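## Task

Grasp the bottle whose cap is green and raise it more than half of its own height, keeping it upright and held aloft through the end; other bottles may be nudged out of the way but every one of them must be standing when the scene ends.

## Robot and tools

Robot: one Kinova Gen3 arm with seven revolute joints (waist, shoulder, upper arm roll, elbow, forearm roll, wrist pitch, wrist roll) carrying a Robotiq 2F-85 parallel gripper. One motor drives both fingers; the pads stay parallel and, while closing, the fingertips travel roughly 13 mm farther out from the wrist, so keep that margin above the table when closing low. The base may sit slightly tilted on the table.

Frames: the scene frame has its origin on the tabletop straight under the arm base, +z up, +y to the left when facing along +x. robotiq_pinch is the point between the pads when shut; robotiq_tcp lies 18.75 mm beyond it at the closed tips; both have +z pointing out along the fingers and +y along the closing line. Two cameras: cam_low (fixed, 504x504) and cam_wrist (on the wrist, 504x504, nominal frame wrist_camera_optical with +z forward, +x image right, +y image down; may be offset up to about 24 mm and tilted up to about 11 degrees).

execute_actions, argument actions (a list holding at most one entry) plus optional pictures (boolean, images included unless set false). Three forms: an empty list just reports the current state; an entry with rows (and optional steps) moves the robot; an entry with only steps waits. In a move, rows is a list of 1 to 15 rows; steps is 1 to 15 (default 15), each step lasting 1/30 s; row k is used on step k and the final row repeats to fill the remaining steps. A wait has steps up to 300, counted from the previous result, and your reply time eats into it. A refused call sends nothing.

Each row has 10 numbers, all in [-1, 1], in this order: djoint_1 to djoint_7 for the seven arm joints, then gripper position, gripper force_limit, gripper speed. The seven joint numbers are offsets, not targets: they are added to the joint angles printed in the most recent result that listed them (if none has yet in this scene, or for later calls within the same reply, the base is the angle when the action begins). Every row is measured from that same base, not from the previous row, so a row of zeros steers the arm back to the base angles rather than holding still. Scale: 1.0 equals 0.9985 rad for joints 1 to 4 and 0.8765 rad for joints 5 to 7. Stated joint ranges in rad: waist ±6.283, shoulder ±2.250, upper arm roll ±6.283, elbow ±2.580, forearm roll ±6.283, wrist pitch ±2.100, wrist roll ±6.283. A request more than 0.013 rad beyond a range end is refused; the true end can differ by up to 0.013 rad, and overshooting requests are clipped there, reported as "joint sent to its limit" (possibly about an earlier, still-running action). No such line does not prove there is room left.

Gripper numbers are absolute settings. position: +1 fully open (85 mm), about -0.8 pads touching, -1 closes until blocked. force_limit: about 20 N at -1, 128 N at 0, 235 N at +1 per pad on a 40 mm object closed slowly; tiny or thin items get less. speed: roughly 20, 85 and 150 mm/s at -1, 0, +1; faster closes add up to about 5 N (speed 0) or 12 N (speed +1). force_limit and speed only apply when position changes by at least 0.01; to soften a grip, open and reclose. To grasp, send position -1, keep sending it, and confirm object_status 2.

Result lines: Joint positions and Joint velocities (rad, rad/s, joint order); joint torques (offset, scaled, noisy; change at rest only with contact or load). object_status: 0 moving, 1 blocked while opening, 2 blocked while closing (holding), 3 reached target or fully shut. Any new position resets it to 0 briefly. After a grip at force_limit -1 it stays 2 even if the item slips out; otherwise the fingers reclose automatically if the grip gives way. position_measured is in counts: 3 open, ~78 = 60 mm, ~130 = 40 mm, ~180 = 20 mm, ~230 pads together. "joint command not followed" means the clearance check altered or blocked targets (mounts count as arm). HELD marks steps whose row was partly or wholly not sent.

Motion: speed and acceleration are capped and joints are synchronised. Each step the target stays within 0.304 rad (joints 1-4) or 0.266 rad (joints 5-7) of the measured angle, and targets are shrunk if they would put the gripper over 70 mm from where it is. After big moves the arm may still be travelling when the result arrives; it keeps heading for the last target while you think, until it stalls or a step is HELD.

zoom_image: camera ("cam_low" or "cam_wrist") and region [x0, y0, x1, y1] in pixels of that camera's latest image, top-left origin, at most 504 by 504; returns a magnified view. read_manual: optional section "licences"; returns licence text only, no motion. finished_scene: scene, the number of the current scene; ends it irreversibly, grades it and starts any following one. Only call it while the bottle is lifted and steady.

Avoid: knocking anything off the table or toppling bottles; dropping or slipping the held bottle (brief tugs on it may occur); slamming, hard hits and heavy pushing. Contact torque at a joint's load limit (48.6 N m joints 1-4, 30.6 N m joints 5-7, held weight included) causes a 10 s stop and discards the rest of the call. Holding loads heats motors: a MOTOR HOT line appears from 60 °C, and at 75 °C an OVER-TEMPERATURE FAULT lets the arm sag. Favour quick, smooth, economical motion.

Each tool is called as a command line: name --argument value for each argument, lists and objects as JSON in quotes; but a table of rows of numbers goes row by row, as --pt "numbers of a row", without its own name.

## Session

execute_actions --actions '[]'

Scene clock: 0.00 s of 3900.00 s.
position_measured=3 object_status=3
Joint positions: [ 1.158  0.829  0.311  1.894 -0.799  0.95   0.27 ]
Joint velocities: [ 0.001  0.     0.001  0.    -0.    -0.     0.001]
Joint torques (N m, as the joint torque sensors report them, + toward a larger angle): no reading
Motor temperatures (°C, as the motors report them): [31 31 32 34 42 38 41]

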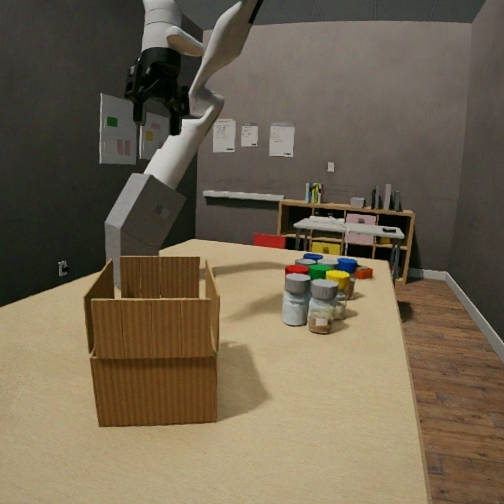

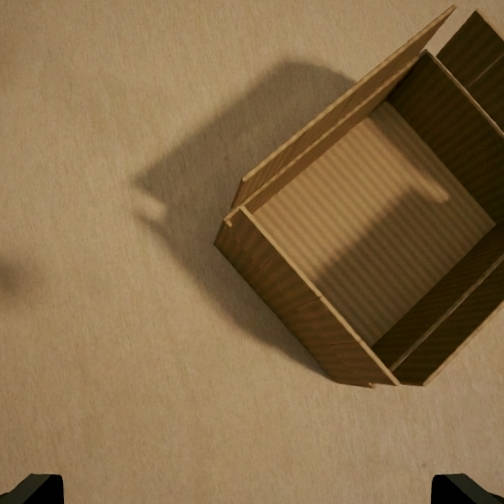

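execute_actions --actions '[{"rows":[[-1,-0.53,-0.311,-0.3,0.911,-0.228,-0.308,1,0,0]]}]' --pictures false

execute_actions --actions '[{"steps":45}]'

Scene clock: 2.87 s of 3900.00 s.
position_measured=3 object_status=3
Joint positions: [ 0.95   0.622  0.151  1.738 -0.62   0.845  0.129]
Joint velocities: [-0.485 -0.483 -0.266 -0.254  0.422 -0.17  -0.228]
Joint torques (N m, as the joint torque sensors report them, + toward a larger angle): [  7.85 -14.47   5.92  -7.4   -0.17  -0.83   0.77]
Motor temperatures (°C, as the motors report them): [31 31 32 34 42 38 41]
Steps of this call (steps 1 to 71: nothing new was sent; steps 72 to 86: all 15 steps of this action). Readings (joint positions | what the end effector reports):
72: [1.157 0.828 0.311 1.894 -0.798 0.949 0.269] | position_measured=3 object_status=3
73: [1.150 0.822 0.307 1.889 -0.793 0.946 0.265] | position_measured=3 object_status=3
75: [1.122 0.793 0.283 1.864 -0.770 0.928 0.242] | position_measured=3 object_status=3
79: [1.060 0.732 0.225 1.809 -0.716 0.893 0.193] | position_measured=3 object_status=3
86: the state above

Scene clock: 4.37 s of 3900.00 s.
position_measured=3 object_status=3
Joint positions: [ 0.161  0.3    0.001  1.595 -0.001  0.75  -0.   ]
Joint velocities: [-0.014 -0.    -0.    -0.     0.002  0.001  0.001]
Joint torques (N m, as the joint torque sensors report them, + toward a larger angle): [  7.79 -16.73   6.07  -7.84   1.28  -0.74   0.61]
Motor temperatures (°C, as the motors report them): [31 31 32 34 42 38 41]
Steps of this call (steps 1 to 45: the robot went on to your last target). Readings (joint positions | what the end effector reports):
1: [0.933 0.606 0.142 1.730 -0.606 0.840 0.122] | position_measured=3 object_status=3
2: [0.917 0.589 0.134 1.722 -0.592 0.834 0.115] | position_measured=3 object_status=3
4: [0.883 0.557 0.119 1.707 -0.562 0.825 0.102] | position_measured=3 object_status=3
8: [0.811 0.498 0.092 1.681 -0.500 0.807 0.078] | position_measured=3 object_status=3
45: the state above

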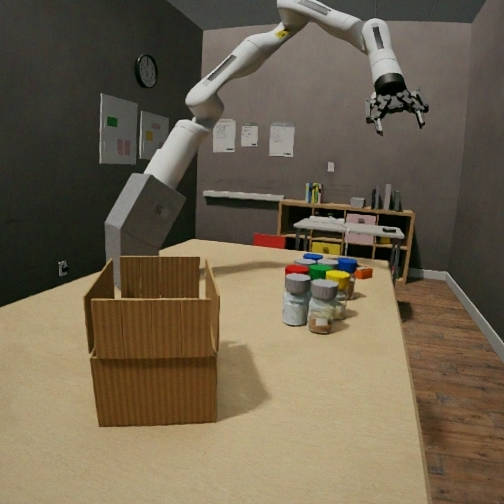

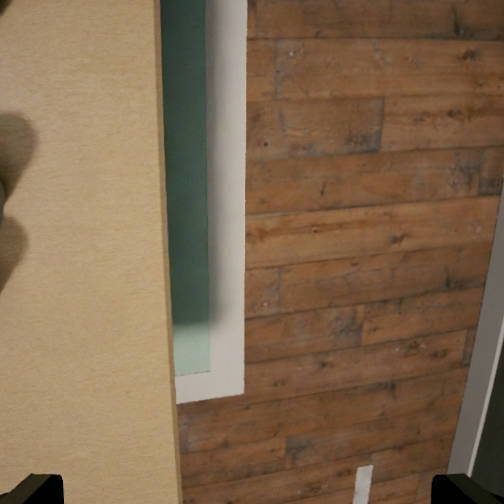

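execute_actions --actions '[{"rows":[[0.51,0.179,0,0.473,-0.924,-0.05,0.8,1,0,0]]}]' --pictures false

execute_actions --actions '[{"steps":30}]'

Scene clock: 8.07 s of 3900.00 s.
position_measured=3 object_status=3
Joint positions: [ 0.394  0.401 -0.     1.819 -0.199  0.725  0.198]
Joint velocities: [ 0.604  0.178 -0.001  0.554 -0.522 -0.041  0.524]
Joint torques (N m, as the joint torque sensors report them, + toward a larger angle): [  8.12 -15.61   5.68  -6.59   0.97  -0.49   0.69]
Motor temperatures (°C, as the motors report them): [32 31 32 34 42 38 41]
Steps of this call (steps 1 to 15: the robot went on to your last target; steps 16 to 90: nothing new was sent; then 0.20 s passed at rest; steps 91 to 105: all 15 steps of this action). Readings (joint positions | what the end effector reports):
91: [0.161 0.301 0.000 1.596 -0.001 0.750 0.000] | position_measured=3 object_status=3
92: [0.168 0.304 -0.001 1.600 -0.006 0.748 0.005] | position_measured=3 object_status=3
94: [0.198 0.320 -0.002 1.625 -0.029 0.744 0.027] | position_measured=3 object_status=3
98: [0.265 0.355 -0.000 1.693 -0.088 0.736 0.087] | position_measured=3 object_status=3
105: the state above

Scene clock: 9.07 s of 3900.00 s.
position_measured=3 object_status=3
Joint positions: [ 0.67   0.479  0.001  2.067 -0.811  0.706  0.701]
Joint velocities: [ 0.002  0.001 -0.     0.    -0.001  0.001  0.001]
Joint torques (N m, as the joint torque sensors report them, + toward a larger angle): [  7.27 -11.91   4.92  -5.1    0.23  -0.3    0.59]
Motor temperatures (°C, as the motors report them): [32 31 32 34 42 38 41]
Steps of this call (steps 1 to 30: the robot went on to your last target). Readings (joint positions | what the end effector reports):
1: [0.414 0.407 -0.000 1.838 -0.217 0.723 0.216] | position_measured=3 object_status=3
2: [0.436 0.413 -0.000 1.857 -0.237 0.722 0.236] | position_measured=3 object_status=3
4: [0.480 0.426 0.000 1.896 -0.283 0.719 0.282] | position_measured=3 object_status=3
8: [0.576 0.453 0.001 1.982 -0.421 0.713 0.421] | position_measured=3 object_status=3
30: the state above

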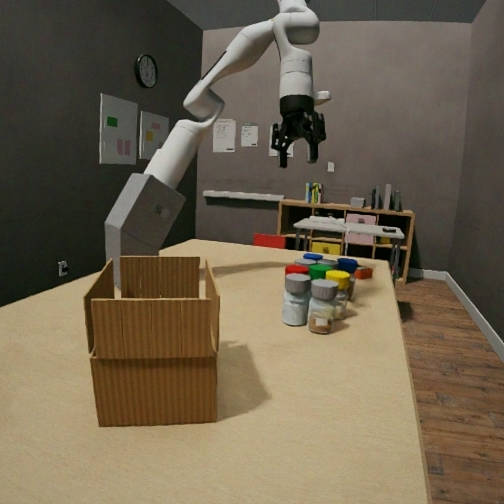

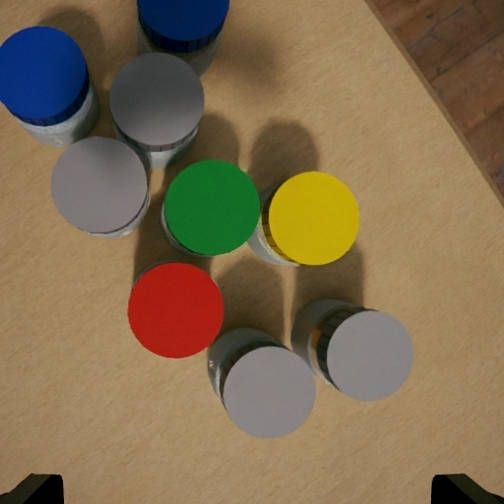

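execute_actions --actions '[{"rows":[[-0.356,0.213,0,-0.055,-0.41,-0.262,0.92,0.5,0,0]]}]' --pictures false

execute_actions --actions '[{"steps":25}]'

Scene clock: 11.63 s of 3900.00 s.
position_measured=66 object_status=0
Joint positions: [ 0.373  0.659 -0.     2.02  -1.109  0.51   1.073]
Joint velocities: [-0.399  0.227 -0.004 -0.061 -0.481 -0.263  1.215]
Joint torques (N m, as the joint torque sensors report them, + toward a larger angle): [ 10.15 -16.24   6.27  -2.99   0.31  -0.16   0.52]
Motor temperatures (°C, as the motors report them): [32 31 32 34 42 38 41]
Steps of this call (steps 1 to 15: the robot went on to your last target; steps 16 to 62: nothing new was sent; steps 63 to 77: all 15 steps of this action). Readings (joint positions | what the end effector reports):
63: [0.669 0.480 0.001 2.067 -0.811 0.706 0.702] | position_measured=3 object_status=0
64: [0.662 0.485 0.002 2.066 -0.815 0.702 0.706] | position_measured=4 object_status=0
66: [0.631 0.506 0.002 2.061 -0.838 0.681 0.729] | position_measured=15 object_status=0
70: [0.528 0.570 0.001 2.044 -0.931 0.611 0.821] | position_measured=43 object_status=0
77: the state above

Scene clock: 12.47 s of 3900.00 s.
position_measured=66 object_status=3
Joint positions: [ 0.315  0.692  0.001  2.012 -1.17   0.477  1.507]
Joint velocities: [ 0.    -0.     0.    -0.001  0.    -0.    -0.   ]
Joint torques (N m, as the joint torque sensors report them, + toward a larger angle): [  8.41 -15.51   5.24  -2.49   0.16  -0.32   0.74]
Motor temperatures (°C, as the motors report them): [32 31 32 34 42 38 41]
Steps of this call (steps 1 to 25: the robot went on to your last target). Readings (joint positions | what the end effector reports):
1: [0.361 0.666 -0.000 2.018 -1.124 0.503 1.114] | position_measured=66 object_status=0
2: [0.351 0.672 -0.000 2.017 -1.135 0.496 1.155] | position_measured=66 object_status=0
4: [0.337 0.680 -0.000 2.015 -1.150 0.488 1.236] | position_measured=66 object_status=0
8: [0.322 0.688 0.000 2.013 -1.165 0.479 1.398] | position_measured=66 object_status=3
25: the state above

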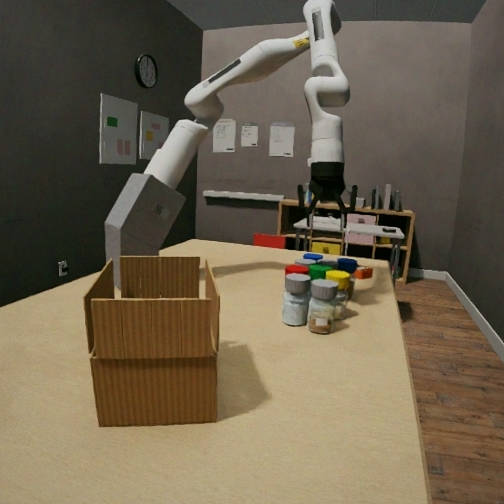

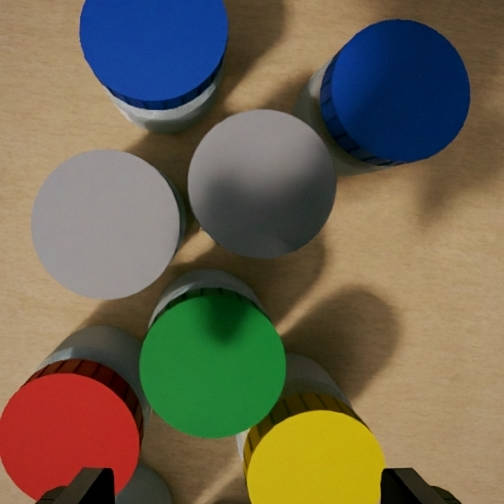

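execute_actions --actions '[{"rows":[[-0.108,0.13,0,0.016,-0.443,-0.079,0.225,0.5,0,0]]}]' --pictures false

execute_actions --actions '[{"steps":12}]'

Scene clock: 14.83 s of 3900.00 s.
position_measured=66 object_status=3
Joint positions: [ 0.21   0.819  0.     2.028 -1.555  0.408  1.704]
Joint velocities: [-0.021  0.022  0.008 -0.001 -0.054 -0.007  0.011]
Joint torques (N m, as the joint torque sensors report them, + toward a larger angle): [  8.37 -15.75   5.5   -0.89   0.16  -0.23   0.3 ]
Motor temperatures (°C, as the motors report them): [32 31 32 34 42 38 41]
Steps of this call (steps 1 to 15: the robot went on to your last target; steps 16 to 56: nothing new was sent; steps 57 to 71: all 15 steps of this action). Readings (joint positions | what the end effector reports):
57: [0.314 0.693 0.001 2.012 -1.172 0.476 1.509] | position_measured=66 object_status=3
58: [0.308 0.699 0.002 2.012 -1.181 0.473 1.516] | position_measured=66 object_status=3
60: [0.285 0.726 0.002 2.015 -1.232 0.460 1.553] | position_measured=66 object_status=3
64: [0.239 0.783 -0.000 2.024 -1.391 0.428 1.646] | position_measured=66 object_status=3
71: the state above

Scene clock: 15.23 s of 3900.00 s.
position_measured=66 object_status=3
Joint positions: [ 0.207  0.821  0.001  2.028 -1.558  0.407  1.705]
Joint velocities: [ 0.     0.002  0.001  0.001 -0.    -0.     0.   ]
Joint torques (N m, as the joint torque sensors report them, + toward a larger angle): [  8.89 -16.44   5.05  -1.     0.03  -0.28   0.53]
Motor temperatures (°C, as the motors report them): [32 31 32 34 42 38 41]
Steps of this call (steps 1 to 12: the robot went on to your last target). Readings (joint positions | what the end effector reports):
1: [0.209 0.819 0.000 2.028 -1.556 0.408 1.704] | position_measured=66 object_status=3
2: [0.209 0.820 0.000 2.028 -1.557 0.407 1.704] | position_measured=66 object_status=3
4: [0.208 0.821 0.000 2.028 -1.558 0.407 1.705] | position_measured=66 object_status=3
8: [0.207 0.821 0.000 2.028 -1.558 0.407 1.705] | position_measured=66 object_status=3
12: the state above

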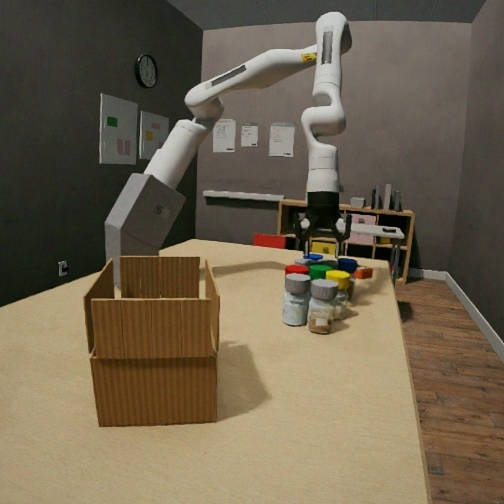

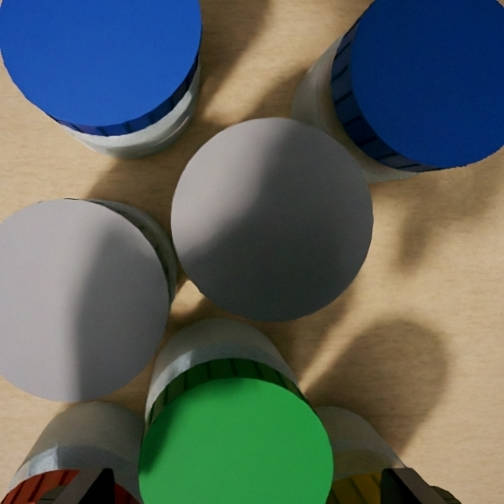

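execute_actions --actions '[{"rows":[[-0.036,0.0184,0,0.0074,-0.108,-0.01,0.064,0.38,0,0]]}]'

Scene clock: 17.47 s of 3900.00 s.
position_measured=81 object_status=3
Joint positions: [ 0.172  0.84   0.     2.036 -1.653  0.399  1.761]
Joint velocities: [-0.003  0.002 -0.001  0.    -0.004 -0.001  0.002]
Joint torques (N m, as the joint torque sensors report them, + toward a larger angle): [  8.44 -16.27   4.9   -0.74   0.24  -0.2    0.6 ]
Motor temperatures (°C, as the motors report them): [32 31 32 34 42 38 41]
Steps of this call (steps 1 to 15: the robot went on to your last target; steps 16 to 52: nothing new was sent; steps 53 to 67: all 15 steps of this action). Readings (joint positions | what the end effector reports):
53: [0.206 0.822 0.001 2.028 -1.560 0.407 1.706] | position_measured=66 object_status=0
54: [0.201 0.824 0.002 2.029 -1.569 0.406 1.711] | position_measured=68 object_status=0
56: [0.185 0.832 0.001 2.032 -1.609 0.403 1.735] | position_measured=76 object_status=0
60: [0.175 0.838 -0.000 2.035 -1.648 0.399 1.758] | position_measured=81 object_status=0
67: the state above

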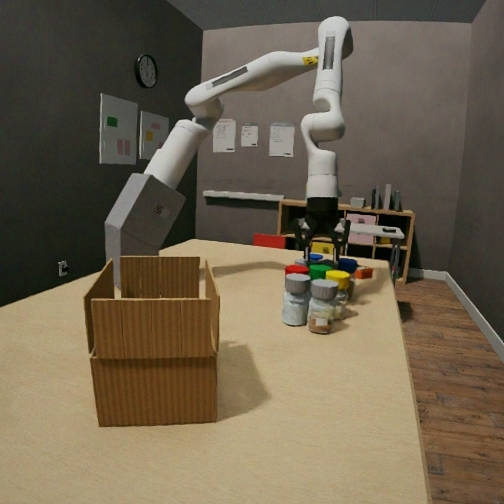

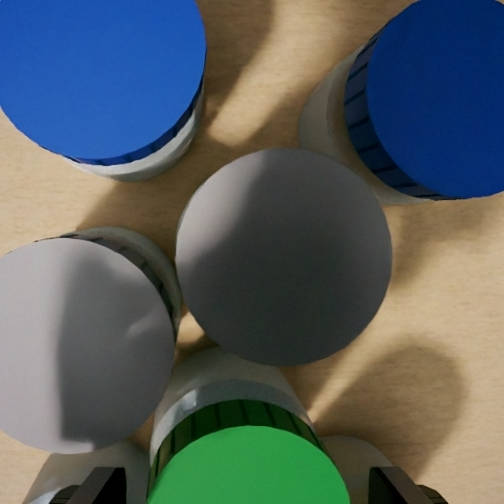

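execute_actions --actions '[{"rows":[[-0.006,0.015,0,-0.007,-0.03,0,0.021,0.38,0,0],[-0.006,0.015,0,-0.007,-0.03,0,0.021,0.38,0,0],[-0.012,0.03,0,-0.013,-0.06,0,0.042,0.38,0,0],[-0.012,0.03,0,-0.013,-0.06,0,0.042,0.38,0,0],[-0.018,0.045,0,-0.02,-0.09,0,0.063,0.38,0,0],[-0.018,0.045,0,-0.02,-0.09,0,0.063,0.38,0,0],[-0.0245,0.061,0,-0.027,-0.119,0,0.084,0.38,0,0]]}]'

zoom_image --camera "cam_low" --region '[260,200,400,340]'

Scene clock: 19.17 s of 3900.00 s.
position_measured=81 object_status=3
Joint positions: [ 0.148  0.898  0.     2.009 -1.755  0.399  1.833]
Joint velocities: [-0.007  0.018  0.    -0.006 -0.019  0.001  0.015]
Joint torques (N m, as the joint torque sensors report them, + toward a larger angle): [  8.11 -16.34   5.04  -0.05   0.05  -0.21   0.61]
Motor temperatures (°C, as the motors report them): [32 31 32 34 42 38 41]
Steps of this call (steps 1 to 15: the robot went on to your last target; steps 16 to 36: nothing new was sent; steps 37 to 51: all 15 steps of this action). Readings (joint positions | what the end effector reports):
37: [0.171 0.841 0.001 2.035 -1.654 0.399 1.762] | position_measured=81 object_status=3
38: [0.169 0.845 0.001 2.033 -1.660 0.399 1.766] | position_measured=81 object_status=3
40: [0.165 0.855 0.001 2.029 -1.677 0.399 1.778] | position_measured=81 object_status=3
44: [0.155 0.880 0.001 2.018 -1.722 0.399 1.809] | position_measured=81 object_status=3
51: the state above

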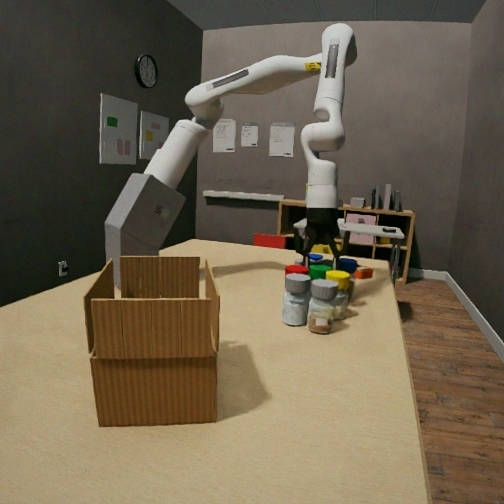

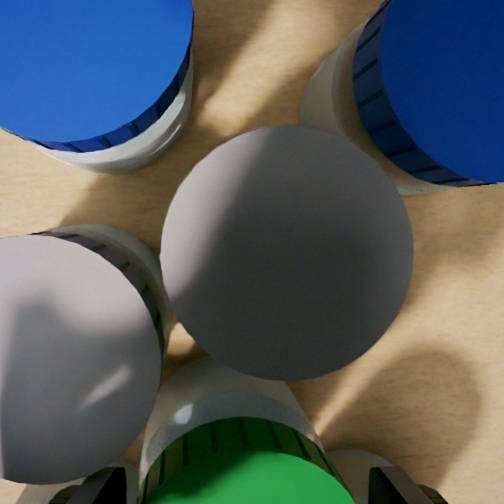

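Region (260, 200, 400, 340) of cam_low's 504x504 image, scaled by 3.600, with more detail than that image has.

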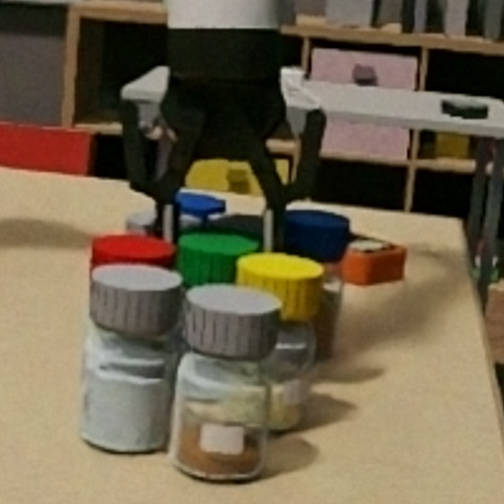

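execute_actions --actions '[{"rows":[[0,0.008,0,-0.003,0,0,0,0.38,0,0],[0,0.008,0,-0.003,0,0,0,0.38,0,0],[0,0.008,0,-0.003,0,0,0,0.38,0,0],[0,0.008,0,-0.003,0,0,0,-1,-0.3,-0.5]]}]' --pictures false

execute_actions --actions '[{"rows":[[0.09,-0.215,0,0.075,0.42,0.02,-0.3,-1,-0.3,-0.5]]}]' --pictures false

execute_actions --actions '[{"steps":15}]'

Scene clock: 20.67 s of 3900.00 s.
position_measured=99 object_status=0
Joint positions: [ 0.149  0.904  0.001  2.007 -1.755  0.399  1.833]
Joint velocities: [ 0.001 -0.002  0.    -0.    -0.    -0.002 -0.   ]
Joint torques (N m, as the joint torque sensors report them, + toward a larger angle): [  8.28 -14.98   4.55  -1.08  -0.09  -0.24   0.65]
Motor temperatures (°C, as the motors report them): [32 31 32 34 42 38 41]
Steps of this call (steps 1 to 15: the robot went on to your last target; steps 16 to 30: nothing new was sent; steps 31 to 45: all 15 steps of this action). Readings (joint positions | what the end effector reports):
31: [0.147 0.901 0.000 2.008 -1.757 0.399 1.834] | position_measured=81 object_status=3
32: [0.148 0.903 0.000 2.008 -1.757 0.399 1.834] | position_measured=81 object_status=3
34: [0.148 0.905 0.000 2.007 -1.756 0.399 1.833] | position_measured=81 object_status=0
38: [0.148 0.905 0.001 2.006 -1.756 0.399 1.833] | position_measured=93 object_status=0
45: the state above

Scene clock: 21.17 s of 3900.00 s.
position_measured=100 object_status=2
Joint positions: [ 0.236  0.696  0.002  2.081 -1.391  0.416  1.572]
Joint velocities: [ 0.019 -0.041 -0.006  0.019  0.085  0.002 -0.036]
Joint torques (N m, as the joint torque sensors report them, + toward a larger angle): [  8.11 -15.18   5.23  -2.33   0.    -0.59   0.37]
Motor temperatures (°C, as the motors report them): [32 31 32 34 42 38 41]
Steps of this call (steps 1 to 15: all 15 steps of this action). Readings (joint positions | what the end effector reports):
1: [0.149 0.903 0.001 2.008 -1.754 0.399 1.832] | position_measured=99 object_status=2
2: [0.152 0.897 0.000 2.010 -1.748 0.399 1.826] | position_measured=100 object_status=2
4: [0.164 0.869 -0.001 2.020 -1.716 0.401 1.794] | position_measured=100 object_status=2
8: [0.204 0.773 0.001 2.052 -1.575 0.409 1.676] | position_measured=100 object_status=2
15: the state above

Scene clock: 21.67 s of 3900.00 s.
position_measured=100 object_status=2
Joint positions: [ 0.239  0.69   0.001  2.082 -1.387  0.416  1.57 ]
Joint velocities: [-0.     0.     0.     0.     0.001 -0.001 -0.   ]
Joint torques (N m, as the joint torque sensors report them, + toward a larger angle): [  8.52 -16.31   5.43  -2.1    0.17  -0.29   0.48]
Motor temperatures (°C, as the motors report them): [32 31 32 34 42 38 41]
Steps of this call (steps 1 to 15: the robot went on to your last target). Readings (joint positions | what the end effector reports):
1: [0.236 0.695 0.001 2.081 -1.390 0.416 1.571] | position_measured=100 object_status=2
2: [0.237 0.694 0.001 2.082 -1.389 0.416 1.571] | position_measured=100 object_status=2
4: [0.238 0.692 0.001 2.082 -1.388 0.416 1.570] | position_measured=100 object_status=2
8: [0.238 0.690 0.001 2.082 -1.387 0.416 1.570] | position_measured=100 object_status=2
15: the state above
The arm was judged still, so your last target was given up. Only a new action makes it travel on or press farther. Fingers that are still opening or closing keep moving.

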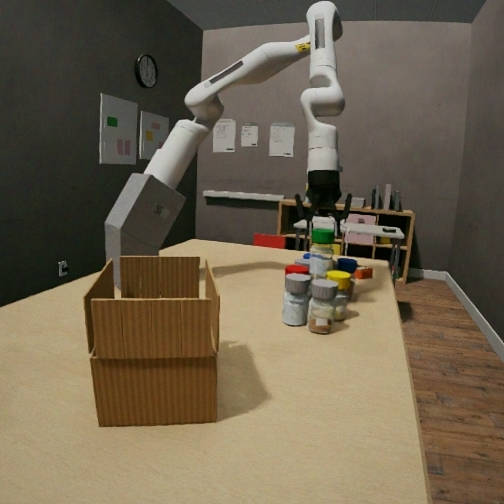

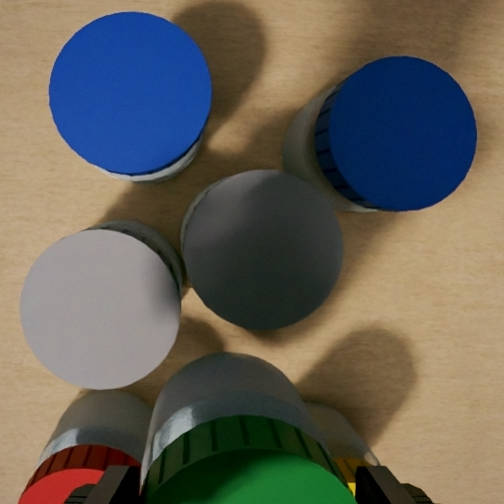

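finished_scene --scene 1

The scene is finished: the task was done.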